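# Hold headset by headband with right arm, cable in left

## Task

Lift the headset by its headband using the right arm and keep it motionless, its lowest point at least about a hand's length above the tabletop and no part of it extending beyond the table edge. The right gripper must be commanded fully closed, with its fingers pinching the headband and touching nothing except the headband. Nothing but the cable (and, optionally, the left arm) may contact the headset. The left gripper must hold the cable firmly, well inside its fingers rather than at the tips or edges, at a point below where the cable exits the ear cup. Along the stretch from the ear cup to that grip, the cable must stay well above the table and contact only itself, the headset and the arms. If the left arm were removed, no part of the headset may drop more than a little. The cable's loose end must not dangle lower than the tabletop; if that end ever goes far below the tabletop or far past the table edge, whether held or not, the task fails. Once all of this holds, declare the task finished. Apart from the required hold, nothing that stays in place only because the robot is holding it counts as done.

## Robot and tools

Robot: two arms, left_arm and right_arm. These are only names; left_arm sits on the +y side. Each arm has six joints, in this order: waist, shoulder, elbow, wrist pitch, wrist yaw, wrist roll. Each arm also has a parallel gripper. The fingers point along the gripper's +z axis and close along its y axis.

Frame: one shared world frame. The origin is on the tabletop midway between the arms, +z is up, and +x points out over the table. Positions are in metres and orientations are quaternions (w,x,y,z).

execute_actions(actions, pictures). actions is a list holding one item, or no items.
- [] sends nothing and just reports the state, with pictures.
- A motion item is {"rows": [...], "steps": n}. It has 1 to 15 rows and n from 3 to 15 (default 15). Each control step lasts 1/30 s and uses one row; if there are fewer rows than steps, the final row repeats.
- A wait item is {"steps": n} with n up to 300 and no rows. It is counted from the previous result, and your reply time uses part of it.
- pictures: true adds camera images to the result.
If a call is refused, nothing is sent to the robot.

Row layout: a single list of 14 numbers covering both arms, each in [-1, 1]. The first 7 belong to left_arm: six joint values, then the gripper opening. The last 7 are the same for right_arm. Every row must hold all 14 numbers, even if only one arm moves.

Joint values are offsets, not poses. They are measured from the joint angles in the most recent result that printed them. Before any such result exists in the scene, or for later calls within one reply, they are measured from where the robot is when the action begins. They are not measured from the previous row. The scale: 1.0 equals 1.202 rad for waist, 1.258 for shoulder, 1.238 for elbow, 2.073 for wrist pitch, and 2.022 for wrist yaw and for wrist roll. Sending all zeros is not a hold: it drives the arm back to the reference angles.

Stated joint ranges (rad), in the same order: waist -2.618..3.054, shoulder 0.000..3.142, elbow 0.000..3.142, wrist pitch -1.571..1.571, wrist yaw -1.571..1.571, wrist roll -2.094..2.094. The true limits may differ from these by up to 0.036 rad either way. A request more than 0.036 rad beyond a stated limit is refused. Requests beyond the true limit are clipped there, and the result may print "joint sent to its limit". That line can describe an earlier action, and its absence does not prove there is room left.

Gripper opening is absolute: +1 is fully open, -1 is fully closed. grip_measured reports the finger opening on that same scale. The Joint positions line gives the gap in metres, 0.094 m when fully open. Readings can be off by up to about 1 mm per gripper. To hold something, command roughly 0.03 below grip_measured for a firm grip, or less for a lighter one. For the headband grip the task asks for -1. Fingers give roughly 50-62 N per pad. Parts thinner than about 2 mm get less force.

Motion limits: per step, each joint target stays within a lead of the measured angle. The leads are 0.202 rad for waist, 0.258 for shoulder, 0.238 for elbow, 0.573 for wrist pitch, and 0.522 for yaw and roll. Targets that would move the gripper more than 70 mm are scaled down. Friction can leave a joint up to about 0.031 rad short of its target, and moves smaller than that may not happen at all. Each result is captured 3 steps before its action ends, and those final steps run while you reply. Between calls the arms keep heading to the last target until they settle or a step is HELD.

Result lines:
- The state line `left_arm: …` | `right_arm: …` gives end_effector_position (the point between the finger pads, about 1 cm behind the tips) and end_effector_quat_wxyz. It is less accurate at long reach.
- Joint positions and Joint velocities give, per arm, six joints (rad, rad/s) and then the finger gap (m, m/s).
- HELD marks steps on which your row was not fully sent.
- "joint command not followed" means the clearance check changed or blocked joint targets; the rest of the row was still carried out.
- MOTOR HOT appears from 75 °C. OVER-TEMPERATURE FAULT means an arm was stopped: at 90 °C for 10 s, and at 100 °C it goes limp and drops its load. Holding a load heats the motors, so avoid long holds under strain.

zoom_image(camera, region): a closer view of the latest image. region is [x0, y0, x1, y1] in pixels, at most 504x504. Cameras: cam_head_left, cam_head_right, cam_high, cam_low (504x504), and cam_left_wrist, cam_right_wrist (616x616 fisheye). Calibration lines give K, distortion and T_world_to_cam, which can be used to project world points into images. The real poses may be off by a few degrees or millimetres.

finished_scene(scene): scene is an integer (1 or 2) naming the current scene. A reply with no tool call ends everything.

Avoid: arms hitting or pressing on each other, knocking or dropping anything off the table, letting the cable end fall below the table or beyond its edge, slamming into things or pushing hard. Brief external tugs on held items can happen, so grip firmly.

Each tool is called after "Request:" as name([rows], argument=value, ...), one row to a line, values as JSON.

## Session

Request:
execute_actions(actions=[])

Scene clock: 0.00 s of 4200.00 s.
left_arm: end_effector_position=(+0.2541, -0.0189, +0.2715) grip_measured=+1.000 end_effector_quat_wxyz=(+0.413, +0.875, +0.239, -0.080) | right_arm: end_effector_position=(+0.2698, -0.3615, +0.1327) grip_measured=+1.000 end_effector_quat_wxyz=(-0.042, -0.354, +0.934, +0.006)
Joint positions: left_arm=[-0.402  1.566  1.584 -0.951  0.637  1.79   0.094] | right_arm=[ 0.058  1.565  1.326 -1.413  0.026 -0.813  0.094]
Joint velocities: left_arm=[ 0.002  0.012 -0.012  0.037 -0.022 -0.037  0.   ] | right_arm=[-0.002  0.002 -0.012 -0.037 -0.022 -0.007  0.   ]
camera_calibration (this result's frames):
cam_left_wrist: T_world_to_cam=[[-0.448317, 0.582037, -0.678413, 0.304211], [0.758551, 0.649227, 0.055723, -0.152582], [0.472877, -0.489629, -0.732564, 0.157834], [0, 0, 0, 1]] pos_world=[0.177489, -0.000721788, 0.330507]
cam_right_wrist: T_world_to_cam=[[0.467642, -0.883533, -0.0260775, -0.440549], [-0.733647, -0.404426, 0.546078, 0.0174016], [-0.493025, -0.236237, -0.837328, 0.250447], [0, 0, 0, 1]] pos_world=[0.342262, -0.323037, 0.188715]

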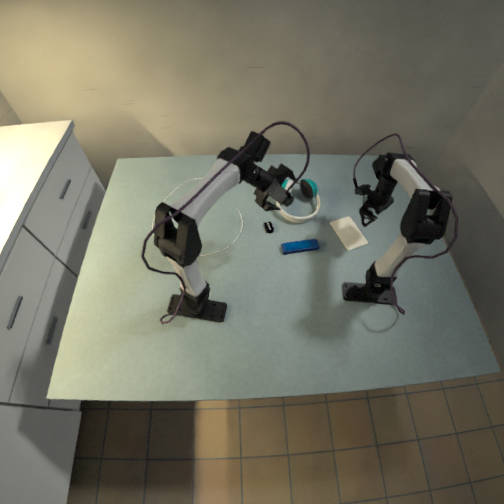

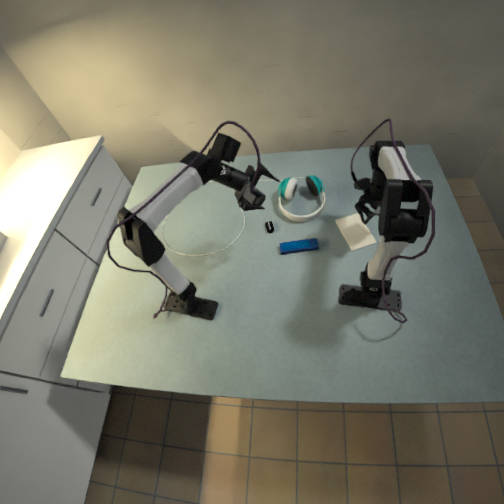

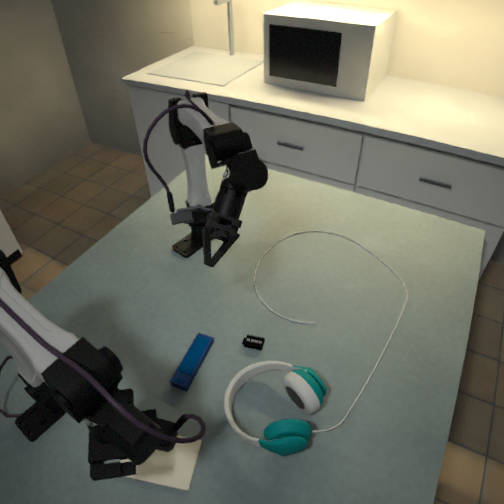

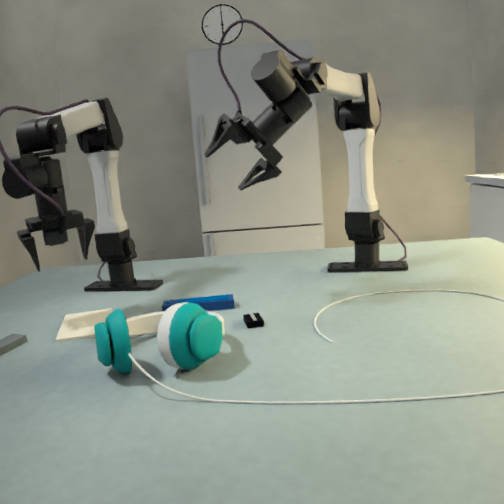

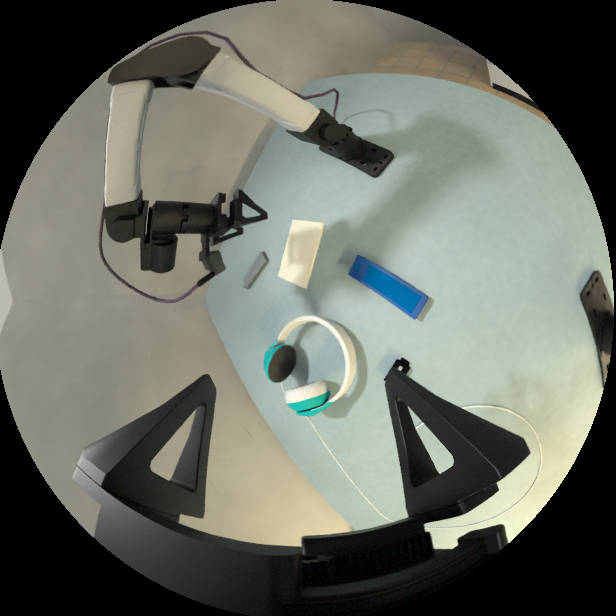

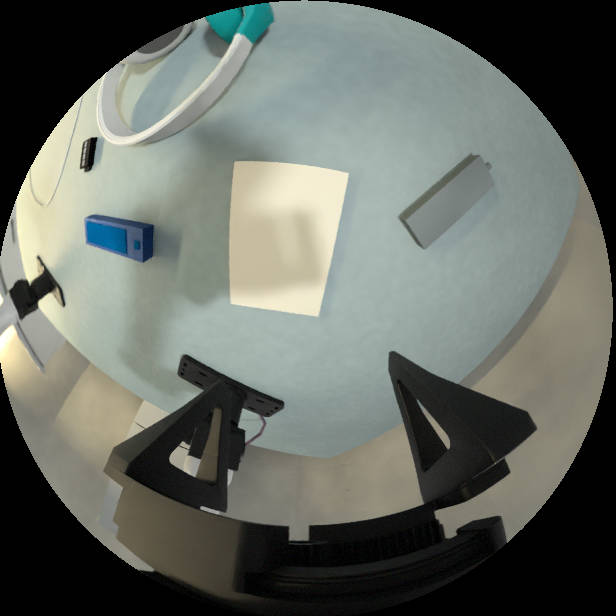

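Request:
zoom_image(camera="cam_left_wrist", region=[240, 290, 400, 450])

Request:
zoom_image(camera="cam_high", region=[180, 300, 380, 500])

Request:
zoom_image(camera="cam_head_right", region=[230, 150, 370, 270])

Region (240, 290, 400, 450) of cam_left_wrist's 616x616 image, scaled by 3.150, with more detail than that image has.

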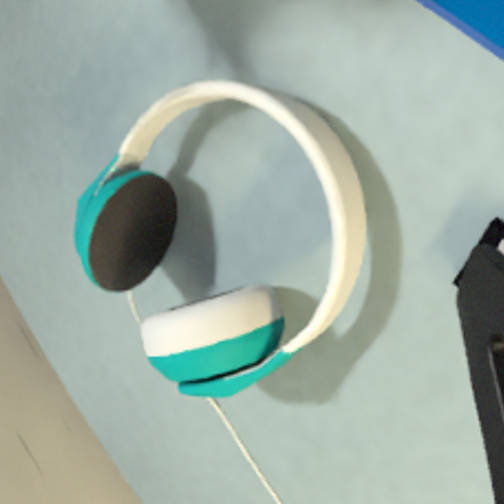

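Region (180, 300, 380, 500) of cam_high's 504x504 image, scaled by 2.520, with more detail than that image has.

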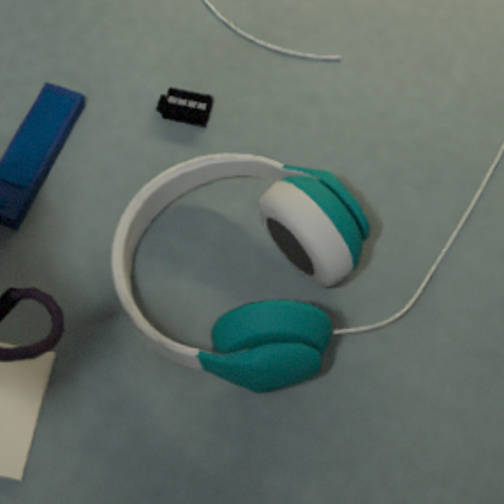

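Region (230, 150, 370, 270) of cam_head_right's 504x504 image, scaled by 3.600, with more detail than that image has; it fills the top 432 rows of this view, and the rest is white.

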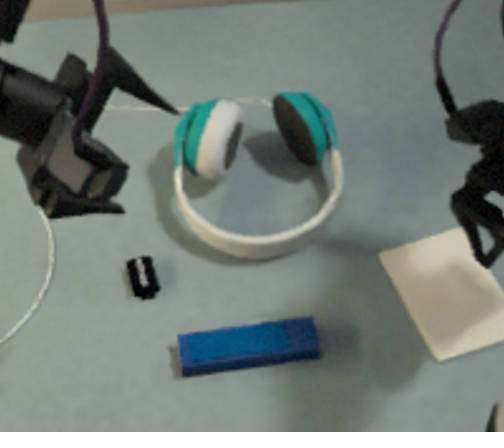

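Request:
execute_actions([
  {"rows":[[0.035,0.009,-0.047,0.048,0.016,-0.044,1,0.029,0.018,0.017,0.003,-0.001,-0.006,1],[0.1,0.026,-0.132,0.135,0.045,-0.124,1,0.082,0.05,0.049,0.008,-0.003,-0.017,1],[0.175,0.047,-0.235,0.241,0.08,-0.221,1,0.147,0.09,0.087,0.015,-0.005,-0.03,1],[0.26,0.069,-0.348,0.357,0.118,-0.327,1,0.217,0.132,0.129,0.021,-0.008,-0.044,1],[0.35,0.094,-0.47,0.483,0.159,-0.443,1,0.294,0.179,0.175,0.029,-0.01,-0.06,1],[0.44,0.118,-0.592,0.608,0.2,-0.558,1,0.37,0.226,0.22,0.037,-0.013,-0.076,1],[0.5,0.14,-0.705,0.724,0.239,-0.664,1,0.44,0.269,0.262,0.044,-0.015,-0.09,1],[0.5,0.161,-0.808,0.83,0.273,-0.761,1,0.505,0.308,0.3,0.05,-0.017,-0.103,1],[0.5,0.178,-0.893,0.917,0.302,-0.841,1,0.558,0.34,0.332,0.055,-0.019,-0.114,1],[0.5,0.187,-0.94,0.965,0.318,-0.885,1,0.587,0.358,0.349,0.058,-0.02,-0.12,1]],"steps":15},
], pictures=false)

Request:
execute_actions([
  {"steps":8},
], pictures=true)

Scene clock: 5.40 s of 4200.00 s.
left_arm: end_effector_position=(+0.3761, +0.1105, +0.1218) grip_measured=+1.000 end_effector_quat_wxyz=(+0.503, +0.556, +0.595, -0.289) | right_arm: end_effector_position=(+0.3590, -0.1838, +0.1084) grip_measured=+1.000 end_effector_quat_wxyz=(+0.005, +0.642, -0.766, +0.007)
Joint positions: left_arm=[0.142 1.786 0.952 0.05  1.089 0.953 0.094] | right_arm=[ 0.574  1.957  1.703 -1.321  0.016 -0.968  0.094]
Joint velocities: left_arm=[ 1.702  0.618 -2.371  3.07   1.018 -2.762  0.   ] | right_arm=[ 1.453  0.794  0.505  0.52  -0.037 -0.418  0.   ]
Steps of this call (steps 1 to 130: nothing new was sent; then 0.67 s passed at rest; steps 131 to 142: the first 12 steps of this action). Readings (joint positions):
131: left_arm=[-0.398 1.566 1.577 -0.937 0.643 1.777] | right_arm=[0.061 1.565 1.326 -1.413 0.027 -0.813]
132: left_arm=[-0.381 1.563 1.547 -0.885 0.664 1.737] | right_arm=[0.074 1.571 1.334 -1.417 0.029 -0.816]
134: left_arm=[-0.304 1.566 1.450 -0.739 0.716 1.616] | right_arm=[0.157 1.620 1.394 -1.423 0.034 -0.836]
138: left_arm=[-0.100 1.660 1.238 -0.387 0.886 1.324] | right_arm=[0.376 1.797 1.571 -1.382 0.025 -0.900]
142: the state above

Scene clock: 5.67 s of 4200.00 s.
left_arm: end_effector_position=(+0.2826, +0.1233, +0.0636) grip_measured=+1.000 end_effector_quat_wxyz=(+0.430, +0.348, +0.688, -0.470) | right_arm: end_effector_position=(+0.3270, -0.1001, +0.0979) grip_measured=+1.000 end_effector_quat_wxyz=(-0.004, +0.745, -0.667, -0.008)
Joint positions: left_arm=[0.202 1.813 0.42  0.772 1.24  0.234 0.094] | right_arm=[ 0.793  2.011  1.737 -1.292 -0.018 -1.036  0.094]
Joint velocities: left_arm=[-0.081 -0.012 -0.203  1.487  0.315 -1.678  0.   ] | right_arm=[-0.164  0.007  0.017  0.022  0.007 -0.11   0.   ]
Kept back: nothing.
Steps of this call (steps 1 to 3: the last 3 steps of your previous action; steps 4 to 8: the robot went on to your last target). Readings (joint positions):
1: left_arm=[0.191 1.803 0.867 0.159 1.117 0.853] | right_arm=[0.629 1.980 1.716 -1.308 0.015 -0.981]
2: left_arm=[0.222 1.812 0.780 0.265 1.140 0.752] | right_arm=[0.682 1.997 1.724 -1.299 0.010 -0.994]
4: left_arm=[0.232 1.813 0.607 0.479 1.180 0.552] | right_arm=[0.764 2.011 1.730 -1.292 -0.004 -1.014]
8: the state above
camera_calibration (this result's frames):
cam_left_wrist: T_world_to_cam=[[-0.906139, -0.28382, 0.313621, 0.26627], [-0.421374, 0.541175, -0.727718, 0.141667], [0.0368175, -0.791565, -0.609974, 0.214383], [0, 0, 0, 1]] pos_world=[0.293079, 0.168604, 0.150354]
cam_right_wrist: T_world_to_cam=[[0.991926, -0.126182, -0.0126657, -0.334134], [-0.106251, -0.881436, 0.460198, -0.0604015], [-0.0692328, -0.455136, -0.887726, 0.155719], [0, 0, 0, 1]] pos_world=[0.335799, -0.0245287, 0.1618]

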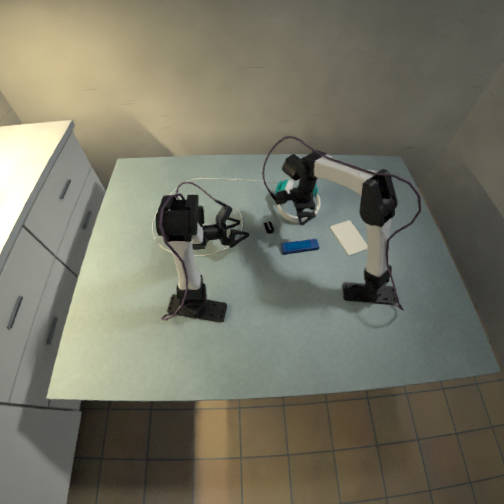

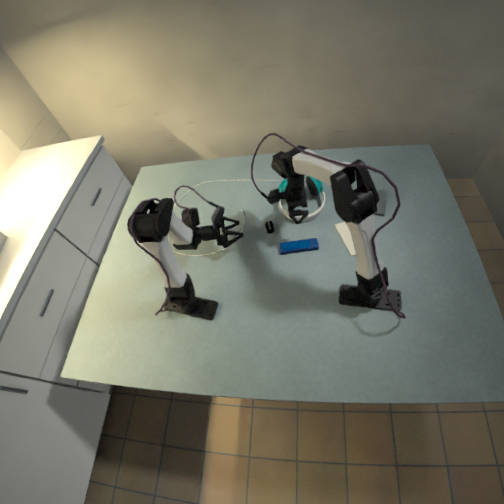

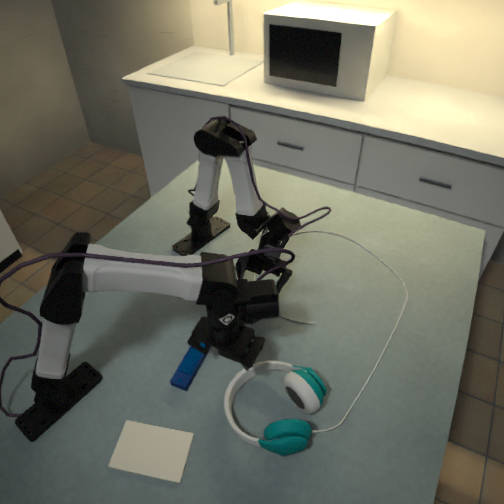

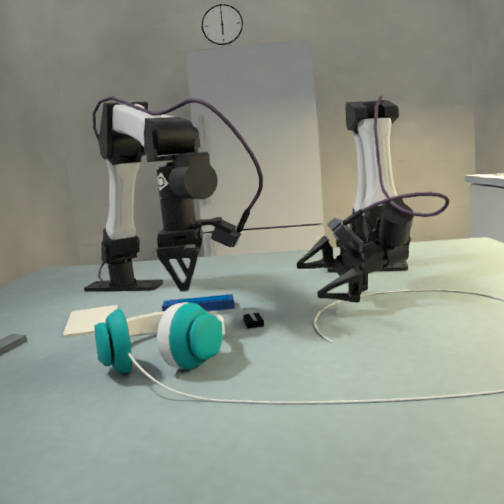

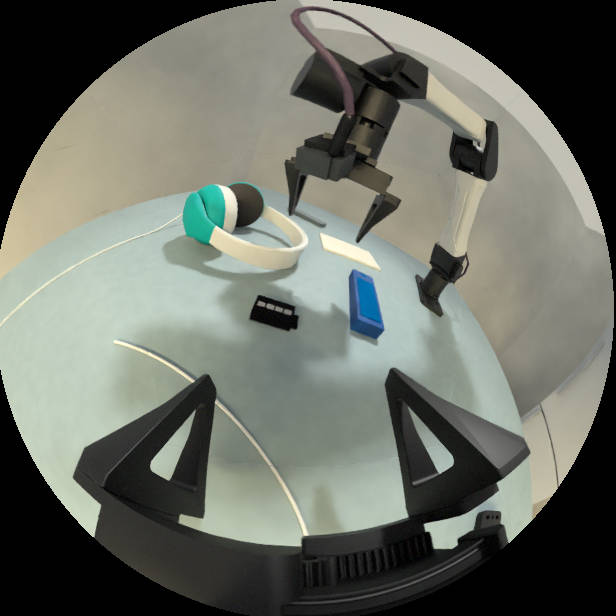

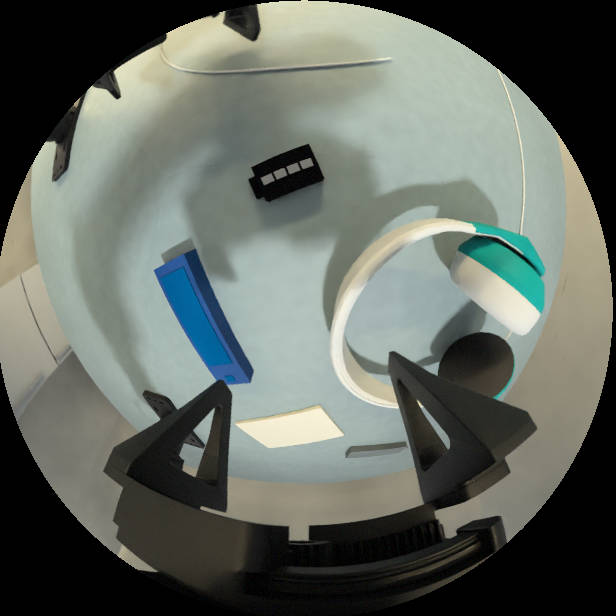

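Request:
execute_actions([
  {"rows":[[0,0,0,0.1,0.01,-0.04,1,-0.025,0.01,-0.015,0.015,0,0,1],[0,0,0,0.17,0.02,-0.08,1,-0.05,0.022,-0.04,0.035,0,0,1],[0,0,0,0.23,0.03,-0.11,1,-0.067,0.036,-0.07,0.06,0,0,1],[0,0,0,0.28,0.03,-0.126,1,-0.067,0.048,-0.098,0.085,0,0,1],[0,0,0,0.304,0.03,-0.126,1,-0.067,0.058,-0.12,0.105,0,0,1],[0,0,0,0.304,0.03,-0.126,1,-0.067,0.064,-0.135,0.117,0,0,1],[0,0,0,0.304,0.03,-0.126,1,-0.067,0.066,-0.141,0.121,0,0,1]],"steps":14},
], pictures=true)

Scene clock: 9.23 s of 4200.00 s.
left_arm: end_effector_position=(+0.2980, +0.1205, +0.1346) grip_measured=+1.000 end_effector_quat_wxyz=(+0.552, +0.414, +0.578, -0.435) | right_arm: end_effector_position=(+0.3424, -0.1257, +0.0291) grip_measured=+1.000 end_effector_quat_wxyz=(+0.019, +0.721, -0.692, -0.014)
Joint positions: left_arm=[ 0.201  1.808  0.418  1.347  1.29  -0.005  0.094] | right_arm=[ 0.715  2.091  1.579 -1.101 -0.019 -1.044  0.094]
Joint velocities: left_arm=[-0.022 -0.012 -0.017  0.418 -0.022 -0.066  0.   ] | right_arm=[ 0.002  0.173 -0.105  0.212  0.022  0.037  0.   ]
Steps of this call (steps 1 to 30: the robot went on to your last target; steps 31 to 90: nothing new was sent; then 0.20 s passed at rest; steps 91 to 101: the first 11 steps of this action). Readings (joint positions):
91: left_arm=[0.201 1.808 0.418 1.041 1.272 0.028] | right_arm=[0.771 2.011 1.738 -1.290 -0.018 -1.047]
92: left_arm=[0.201 1.808 0.418 1.047 1.272 0.039] | right_arm=[0.769 2.011 1.734 -1.282 -0.019 -1.047]
94: left_arm=[0.201 1.808 0.418 1.121 1.279 0.027] | right_arm=[0.753 2.011 1.700 -1.235 -0.020 -1.046]
98: left_arm=[0.201 1.808 0.418 1.291 1.287 0.003] | right_arm=[0.717 2.056 1.606 -1.133 -0.019 -1.044]
101: the state above
camera_calibration (this result's frames):
cam_left_wrist: T_world_to_cam=[[-0.968854, -0.24759, 0.00455703, 0.313037], [-0.126737, 0.479963, -0.868086, 0.139801], [0.212743, -0.841626, -0.496393, 0.193267], [0, 0, 0, 1]] pos_world=[0.279889, 0.173065, 0.215869]
cam_right_wrist: T_world_to_cam=[[0.979474, -0.19584, -0.0477323, -0.356972], [-0.148137, -0.859939, 0.488426, -0.0334342], [-0.1367, -0.47133, -0.871299, 0.104599], [0, 0, 0, 1]] pos_world=[0.35899, -0.0493601, 0.0904279]

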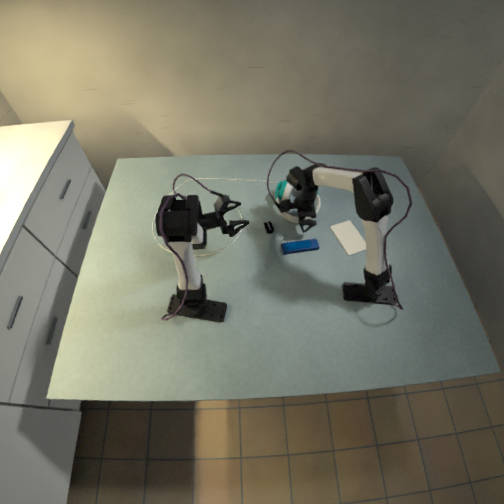

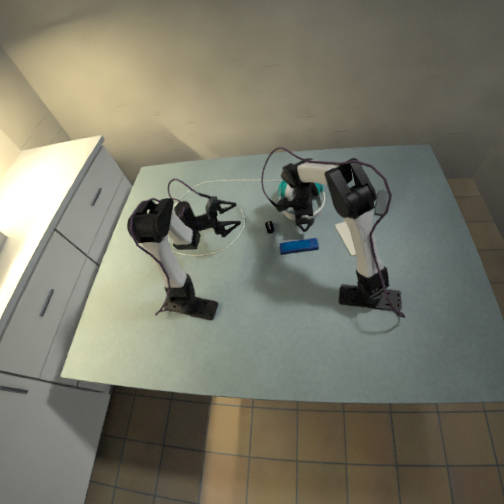

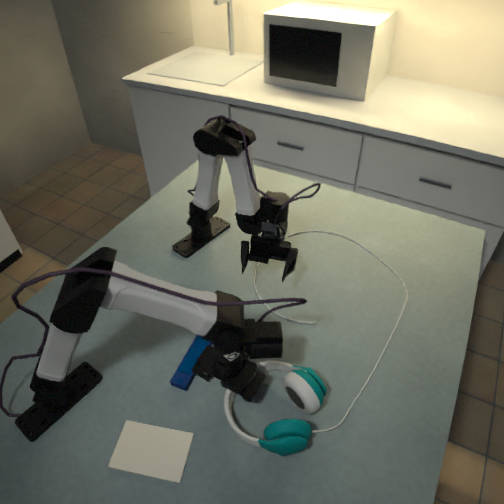

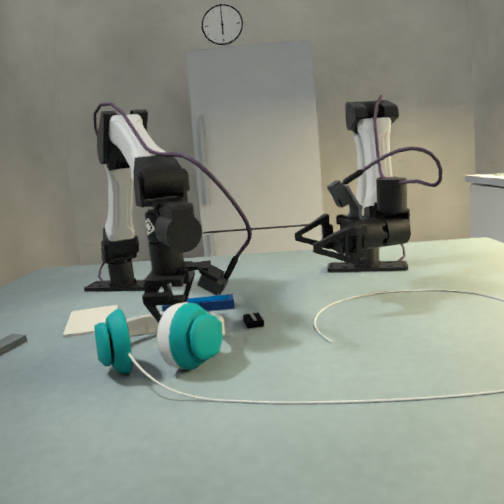

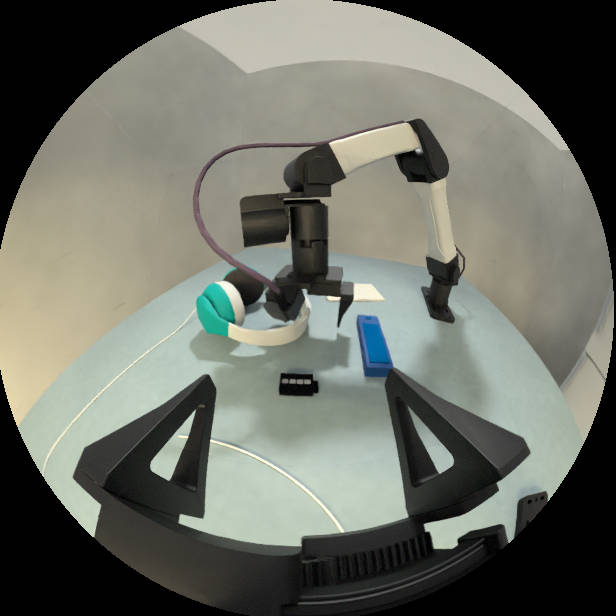

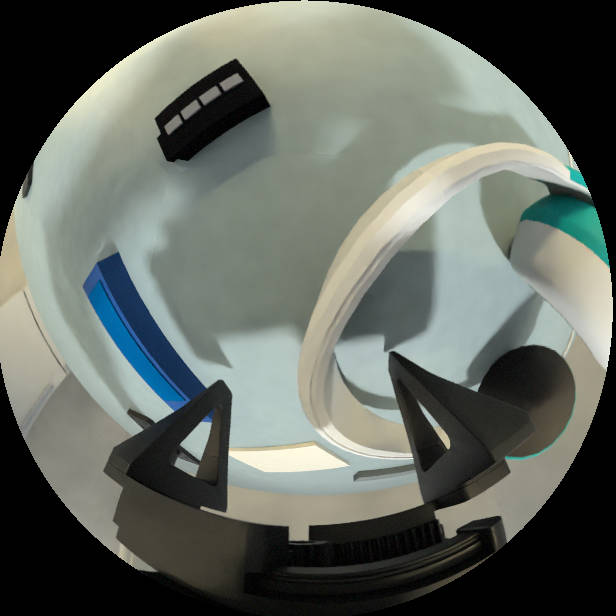

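Request:
execute_actions([
  {"rows":[[0,0,0,0.01,0,0,1,0,0,0,0.01,0,0,0.5],[0,0,0,0.01,0,0,1,0,0,0,0.015,0,0,0],[0,0,0,0.01,0,0,1,0,0,0,0.015,0,0,-0.4],[0,0,0,0.01,0,0,1,0,0,0,0.015,0,0,-0.7],[0,0,0,0.01,0,0,1,0,0,0,0.015,0,0,-0.85],[0,0,0,0.01,0,0,1,0,0,0,0.015,0,0,-1]],"steps":12},
], pictures=false)

Scene clock: 9.93 s of 4200.00 s.
left_arm: end_effector_position=(+0.2977, +0.1204, +0.1396) grip_measured=+1.000 end_effector_quat_wxyz=(+0.561, +0.422, +0.568, -0.429) | right_arm: end_effector_position=(+0.3560, -0.1210, +0.0355) grip_measured=-0.771 end_effector_quat_wxyz=(-0.012, +0.720, -0.693, +0.003)
Joint positions: left_arm=[ 0.201  1.808  0.418  1.388  1.293 -0.012  0.094] | right_arm=[ 0.715  2.074  1.579 -1.05   0.001 -1.041  0.011]
Joint velocities: left_arm=[ 0.017 -0.002 -0.012 -0.051 -0.022 -0.007  0.   ] | right_arm=[-0.007 -0.208  0.051 -0.007  0.022  0.095 -0.026]
Steps of this call (steps 1 to 3: the last 3 steps of your previous action; steps 4 to 12: the robot went on to your last target; steps 13 to 21: the first 9 steps of this action). Readings (joint positions):
13: left_arm=[0.201 1.808 0.418 1.396 1.293 -0.013] | right_arm=[0.715 2.094 1.577 -1.060 -0.019 -1.043]
14: left_arm=[0.201 1.808 0.418 1.394 1.293 -0.013] | right_arm=[0.715 2.094 1.577 -1.060 -0.019 -1.043]
16: left_arm=[0.201 1.808 0.418 1.391 1.293 -0.012] | right_arm=[0.715 2.094 1.577 -1.060 -0.019 -1.043]
20: left_arm=[0.201 1.808 0.418 1.388 1.293 -0.012] | right_arm=[0.715 2.082 1.578 -1.052 -0.004 -1.041]
21: the state above

Request:
execute_actions([
  {"rows":[[0,0,0,0,0,0,1,0,0,0,0,0,0,-1],[0,0,0,0,0,0,1,0,-0.01,0.005,0,0,0,-1],[0,0,0,0,0,0,1,0,-0.025,0.01,-0.003,0,0,-1],[0,0,0,0,0,0,1,0,-0.045,0.016,-0.008,0,0,-1],[0,0,0,0,0,0,1,0,-0.07,0.023,-0.015,0,0,-1],[0,0,0,0,0,0,1,0,-0.097,0.03,-0.024,0,0.01,-1],[0,0,0,0,0,0,1,0,-0.125,0.038,-0.034,0,0.03,-1],[0,0,0,0,0,0,1,0,-0.152,0.045,-0.045,0,0.06,-1],[0,0,0,0,0,0,1,0,-0.177,0.052,-0.055,0,0.1,-1],[0,0,0,0,0,0,1,0,-0.198,0.057,-0.063,0,0.145,-1],[0,0,0,0,0,0,1,0,-0.215,0.061,-0.069,0,0.195,-1],[0,0,0,0,0,0,1,0,-0.228,0.064,-0.073,0,0.25,-1],[0,0,0,0,0,0,1,0,-0.24,0.066,-0.075,0,0.31,-1],[0,0,0,0,0,0,1,0,-0.25,0.068,-0.075,0,0.37,-1],[0,0,0,0,0,0,1,0,-0.26,0.07,-0.075,0,0.43,-1]],"steps":15},
], pictures=true)

Scene clock: 11.63 s of 4200.00 s.
left_arm: end_effector_position=(+0.2977, +0.1204, +0.1394) grip_measured=+1.000 end_effector_quat_wxyz=(+0.561, +0.422, +0.568, -0.430) | right_arm: end_effector_position=(+0.3461, -0.1245, +0.1213) grip_measured=-0.794 end_effector_quat_wxyz=(-0.081, +0.641, -0.764, +0.004)
Joint positions: left_arm=[ 0.201  1.808  0.418  1.386  1.293 -0.011  0.094] | right_arm=[ 0.715  1.862  1.613 -1.16  -0.013 -0.827  0.01 ]
Joint velocities: left_arm=[-0.012  0.012 -0.002  0.037 -0.081 -0.051  0.   ] | right_arm=[ 0.002 -0.95   0.335 -0.3    0.007  1.824 -0.   ]
Steps of this call (steps 1 to 3: the last 3 steps of your previous action; steps 4 to 15: the robot went on to your last target; steps 16 to 39: nothing new was sent; steps 40 to 51: the first 12 steps of this action). Readings (joint positions):
40: left_arm=[0.201 1.808 0.418 1.386 1.293 -0.011] | right_arm=[0.715 2.066 1.580 -1.050 0.005 -1.041]
41: left_arm=[0.201 1.808 0.418 1.386 1.293 -0.011] | right_arm=[0.715 2.065 1.580 -1.049 0.007 -1.041]
43: left_arm=[0.201 1.808 0.418 1.386 1.293 -0.011] | right_arm=[0.715 2.055 1.580 -1.049 0.008 -1.041]
47: left_arm=[0.201 1.808 0.418 1.386 1.293 -0.011] | right_arm=[0.715 1.990 1.582 -1.092 -0.004 -1.015]
51: the state above
camera_calibration (this result's frames):
cam_left_wrist: T_world_to_cam=[[-0.96912, -0.245061, -0.0274111, 0.316896], [-0.0963808, 0.478757, -0.872641, 0.135713], [0.226974, -0.843052, -0.487592, 0.190312], [0, 0, 0, 1]] pos_world=[0.276994, 0.173128, 0.219909]
cam_right_wrist: T_world_to_cam=[[0.911662, -0.404064, 0.0748688, -0.373362], [-0.403811, -0.847056, 0.345592, 0.0305086], [-0.0762231, -0.345296, -0.935393, 0.188535], [0, 0, 0, 1]] pos_world=[0.36707, -0.0599192, 0.193764]

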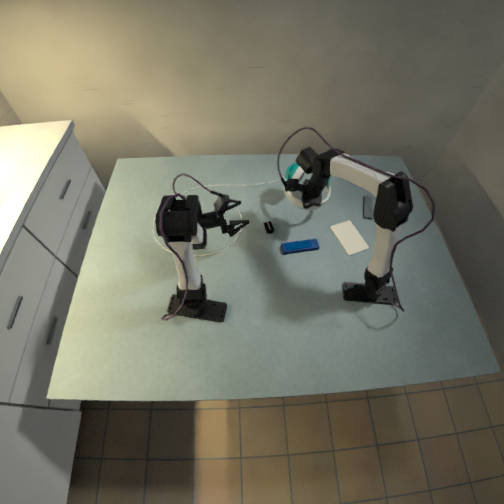

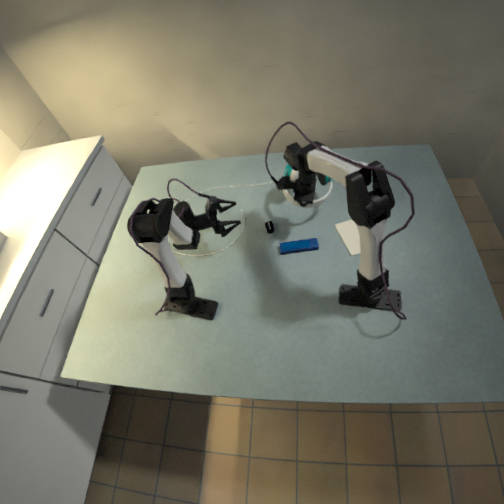

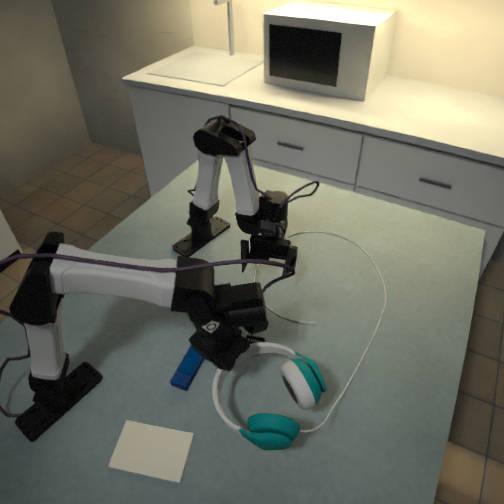

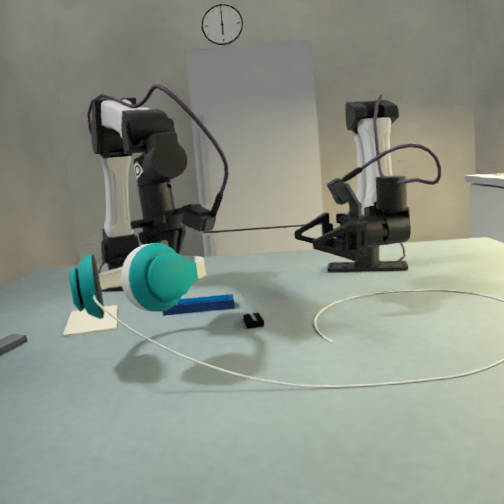

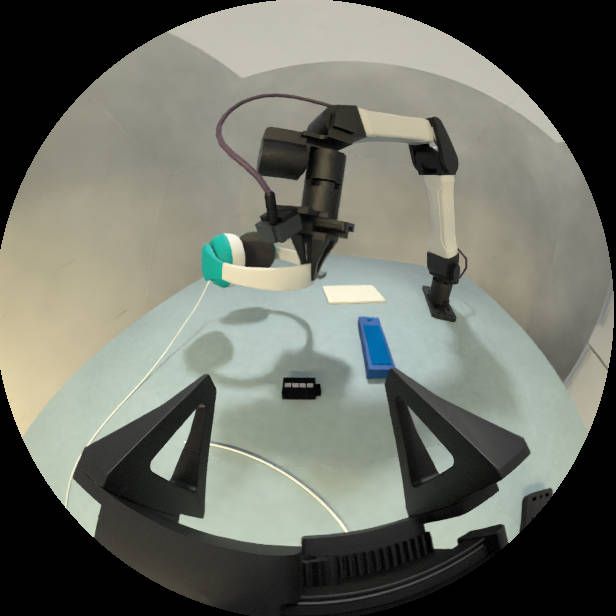

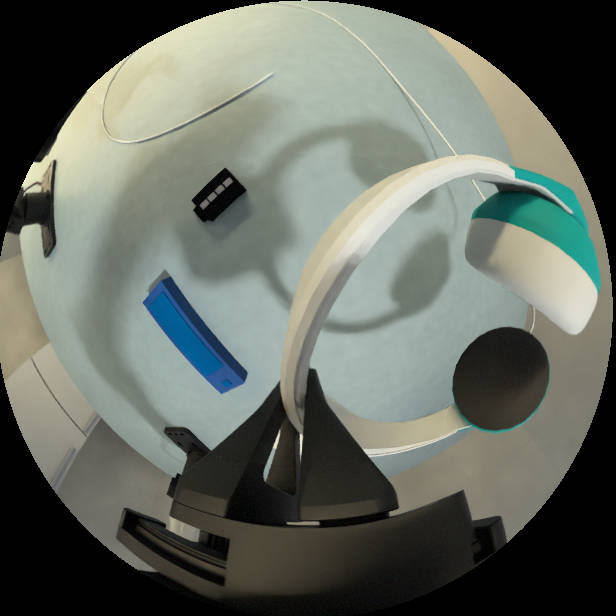

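Request:
execute_actions([
  {"rows":[[0,0,0,0,0,0,1,0,-0.09,0.04,-0.012,0,0.34,-1],[0,0,0,0,0,0,1,0,-0.1,0.042,-0.005,0,0.38,-1],[0,0,0,0,0,0,1,0,-0.115,0.044,0.008,0,0.43,-1],[0,0,0,0,0,0,1,0,-0.135,0.046,0.025,0,0.485,-1],[0,0,0,0,0,0,1,0,-0.158,0.048,0.048,0,0.545,-1],[0,0,0,0,0,0,1,0,-0.183,0.05,0.075,0,0.605,-1],[0,0,0,0,0,0,1,0,-0.21,0.052,0.105,0,0.665,-1],[0,0,0,0,0,0,1,0,-0.237,0.054,0.138,0,0.725,-1],[0,0,0,0,0,0,1,0,-0.263,0.056,0.172,0,0.78,-1],[0,0,0,0,0,0,1,0,-0.287,0.058,0.206,0,0.835,-1],[0,0,0,0,0,0,1,0,-0.308,0.06,0.24,0,0.885,-1],[0,0,0,0,0,0,1,0,-0.325,0.061,0.27,0,0.93,-1],[0,0,0,0,0,0,1,0,-0.338,0.062,0.295,0,0.965,-1],[0,0,0,0,0,0,1,0,-0.347,0.063,0.315,0,0.99,-1],[0,0,0,0,0,0,1,0,-0.352,0.064,0.33,0,1,-1]],"steps":15},
], pictures=true)

Scene clock: 12.53 s of 4200.00 s.
left_arm: end_effector_position=(+0.2977, +0.1204, +0.1394) grip_measured=+1.000 end_effector_quat_wxyz=(+0.561, +0.422, +0.568, -0.430) | right_arm: end_effector_position=(+0.3690, -0.1051, +0.2716) grip_measured=-0.793 end_effector_quat_wxyz=(+0.287, -0.026, +0.938, +0.194)
Joint positions: left_arm=[ 0.201  1.808  0.418  1.386  1.293 -0.011  0.094] | right_arm=[ 0.715  1.566  1.653 -0.951 -0.037  0.526  0.01 ]
Joint velocities: left_arm=[-0.022 -0.007 -0.012 -0.081  0.051  0.066  0.   ] | right_arm=[ 0.002 -0.769  0.007  1.179 -0.007  1.897  0.   ]
Steps of this call (steps 1 to 3: the last 3 steps of your previous action; steps 4 to 15: the robot went on to your last target; steps 16 to 27: the first 12 steps of this action). Readings (joint positions):
16: left_arm=[0.201 1.808 0.418 1.386 1.293 -0.011] | right_arm=[0.715 1.743 1.653 -1.211 -0.023 -0.186]
17: left_arm=[0.201 1.808 0.418 1.386 1.293 -0.011] | right_arm=[0.715 1.743 1.653 -1.210 -0.026 -0.165]
19: left_arm=[0.201 1.808 0.418 1.386 1.293 -0.011] | right_arm=[0.715 1.741 1.653 -1.197 -0.031 -0.078]
23: left_arm=[0.201 1.808 0.418 1.386 1.293 -0.011] | right_arm=[0.715 1.681 1.653 -1.101 -0.037 0.236]
27: the state above
camera_calibration (this result's frames):
cam_left_wrist: T_world_to_cam=[[-0.96912, -0.245061, -0.0274111, 0.316896], [-0.0963808, 0.478757, -0.872641, 0.135713], [0.226974, -0.843052, -0.487592, 0.190312], [0, 0, 0, 1]] pos_world=[0.276994, 0.173128, 0.219909]
cam_right_wrist: T_world_to_cam=[[-0.0386087, -0.880938, -0.471654, 0.0513235], [-0.997393, 0.0627678, -0.0355907, 0.422438], [0.0609579, 0.46905, -0.881065, 0.357798], [0, 0, 0, 1]] pos_world=[0.401508, -0.149128, 0.354485]

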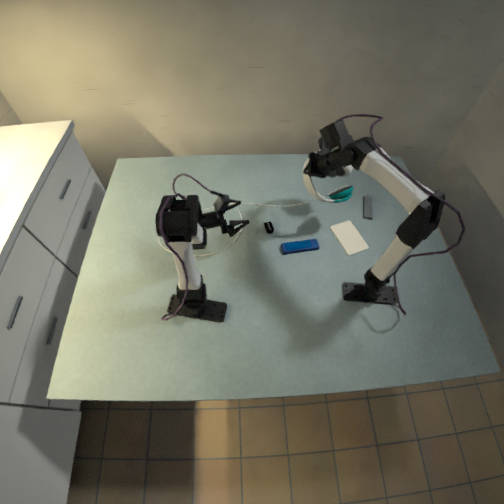

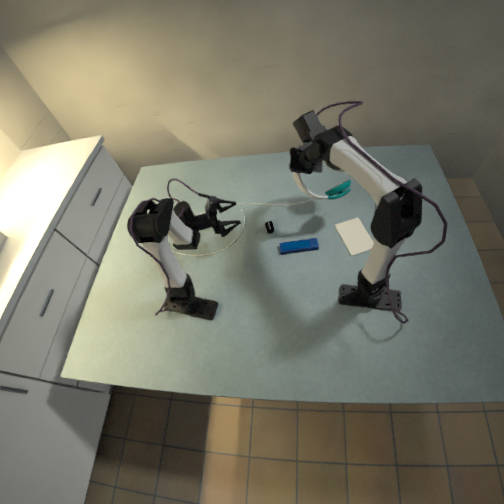

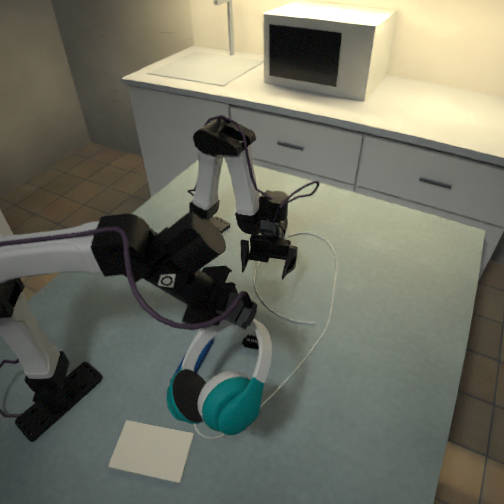

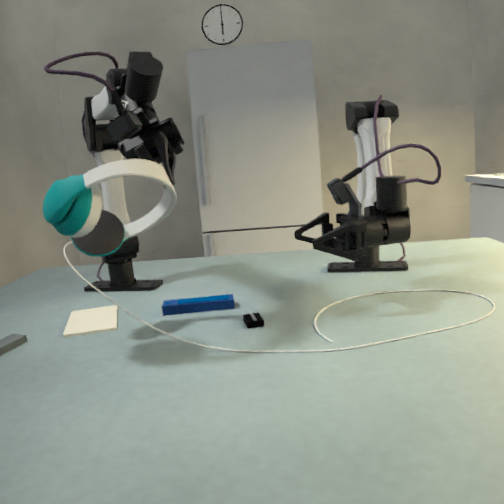

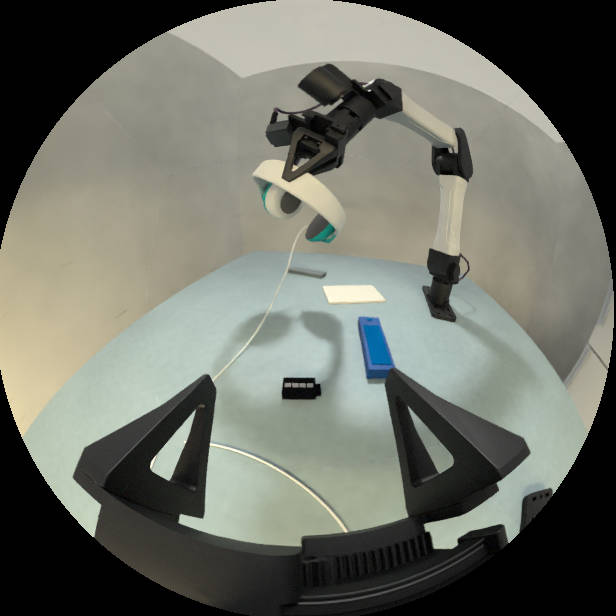

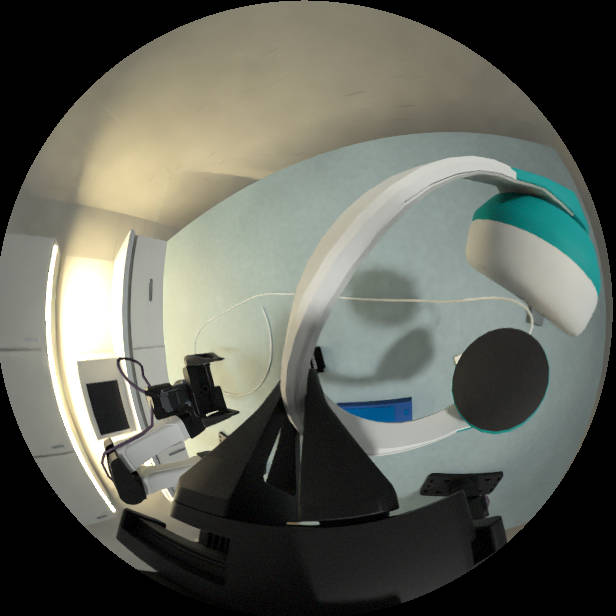

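Request:
execute_actions([
  {"rows":[[0,0,0,0,0,0,1,0,-0.118,0.03,0.235,0.005,0.35,-1],[0,0,0,0,0,0,1,0,-0.122,0.03,0.245,0.01,0.38,-1],[0,0,0,0,0,0,1,0,-0.126,0.03,0.256,0.015,0.41,-1],[0,0,0,0,0,0,1,0,-0.13,0.03,0.267,0.02,0.44,-1],[0,0,0,0,0,0,1,0,-0.134,0.03,0.278,0.024,0.465,-1],[0,0,0,0,0,0,1,0,-0.137,0.03,0.287,0.028,0.487,-1],[0,0,0,0,0,0,1,0,-0.139,0.03,0.294,0.028,0.503,-1],[0,0,0,0,0,0,1,0,-0.14,0.03,0.298,0.028,0.515,-1],[0,0,0,0,0,0,1,0,-0.14,0.03,0.3,0.028,0.524,-1]],"steps":15},
], pictures=true)

Scene clock: 13.17 s of 4200.00 s.
left_arm: end_effector_position=(+0.2977, +0.1204, +0.1394) grip_measured=+1.000 end_effector_quat_wxyz=(+0.561, +0.422, +0.568, -0.430) | right_arm: end_effector_position=(+0.3960, -0.0959, +0.4497) grip_measured=-0.793 end_effector_quat_wxyz=(+0.328, +0.347, +0.684, +0.552)
Joint positions: left_arm=[ 0.201  1.808  0.418  1.386  1.293 -0.011  0.094] | right_arm=[ 0.715  1.419  1.667 -0.425  0.003  1.505  0.01 ]
Joint velocities: left_arm=[-0.007 -0.007 -0.007 -0.037  0.007 -0.051  0.   ] | right_arm=[ 0.007 -0.017 -0.007  0.242  0.066  0.505  0.001]
Steps of this call (steps 1 to 3: the last 3 steps of your previous action; steps 4 to 7: the robot went on to your last target; steps 8 to 19: the first 12 steps of this action). Readings (joint positions):
8: left_arm=[0.201 1.808 0.418 1.386 1.293 -0.011] | right_arm=[0.715 1.439 1.665 -0.630 -0.034 1.040]
9: left_arm=[0.201 1.808 0.418 1.386 1.293 -0.011] | right_arm=[0.715 1.434 1.667 -0.600 -0.033 1.089]
11: left_arm=[0.201 1.808 0.418 1.386 1.293 -0.011] | right_arm=[0.715 1.429 1.667 -0.547 -0.027 1.194]
15: left_arm=[0.201 1.808 0.418 1.386 1.293 -0.011] | right_arm=[0.715 1.424 1.667 -0.470 -0.006 1.391]
19: the state above
camera_calibration (this result's frames):
cam_left_wrist: T_world_to_cam=[[-0.96912, -0.245061, -0.0274111, 0.316896], [-0.0963808, 0.478757, -0.872641, 0.135713], [0.226974, -0.843052, -0.487592, 0.190312], [0, 0, 0, 1]] pos_world=[0.276994, 0.173128, 0.219909]
cam_right_wrist: T_world_to_cam=[[-0.234259, 0.0532242, -0.970716, 0.535941], [-0.837389, 0.496191, 0.22929, 0.314216], [0.493864, 0.86658, -0.0716681, 0.0115033], [0, 0, 0, 1]] pos_world=[0.38299, -0.194405, 0.449024]

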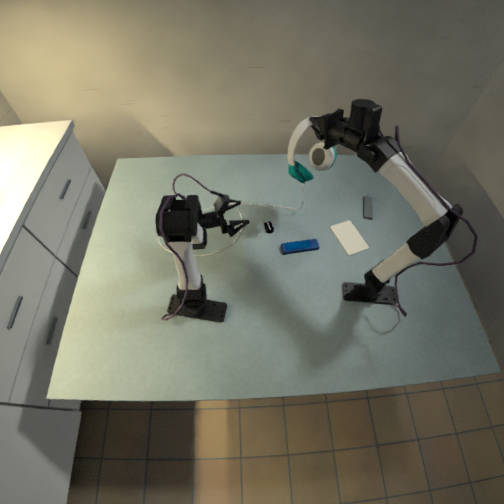

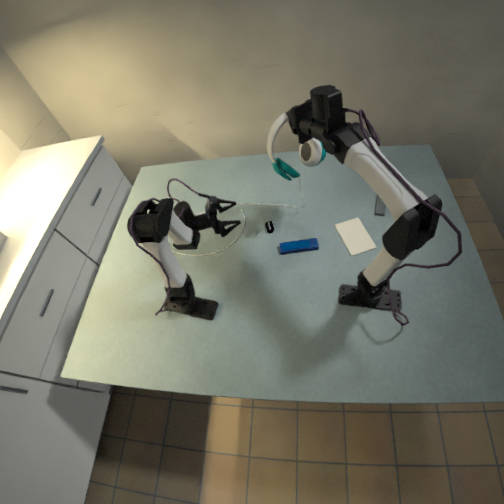

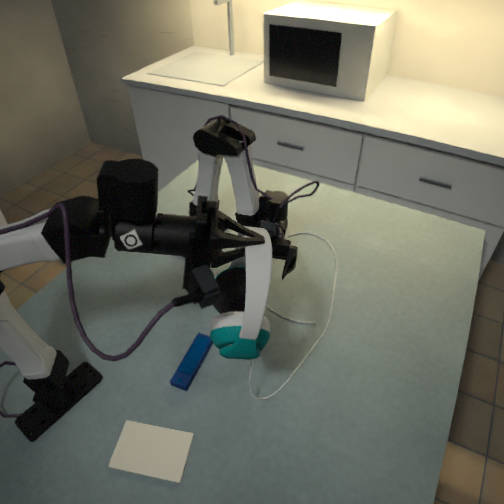

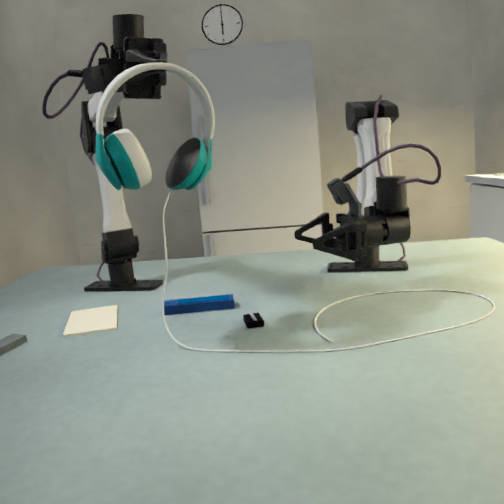

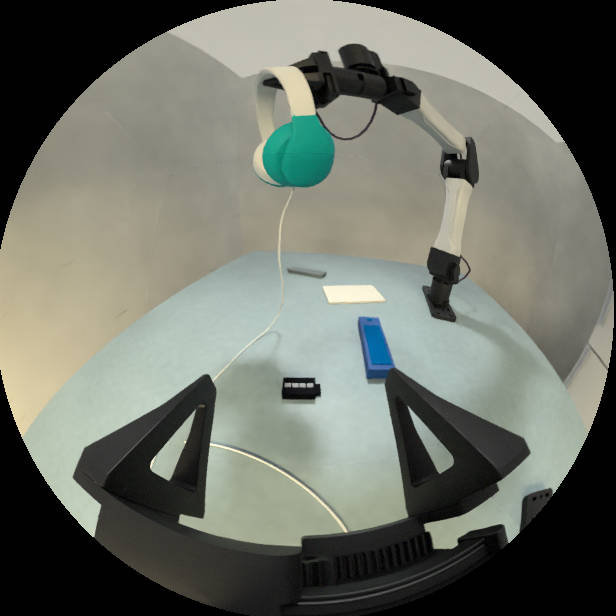

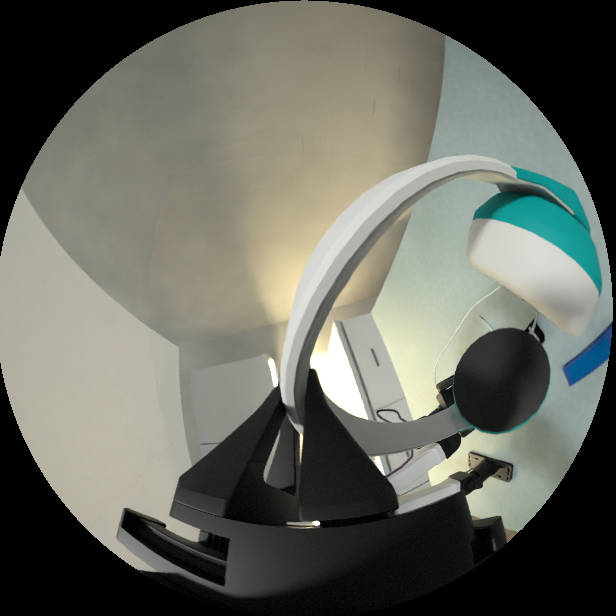

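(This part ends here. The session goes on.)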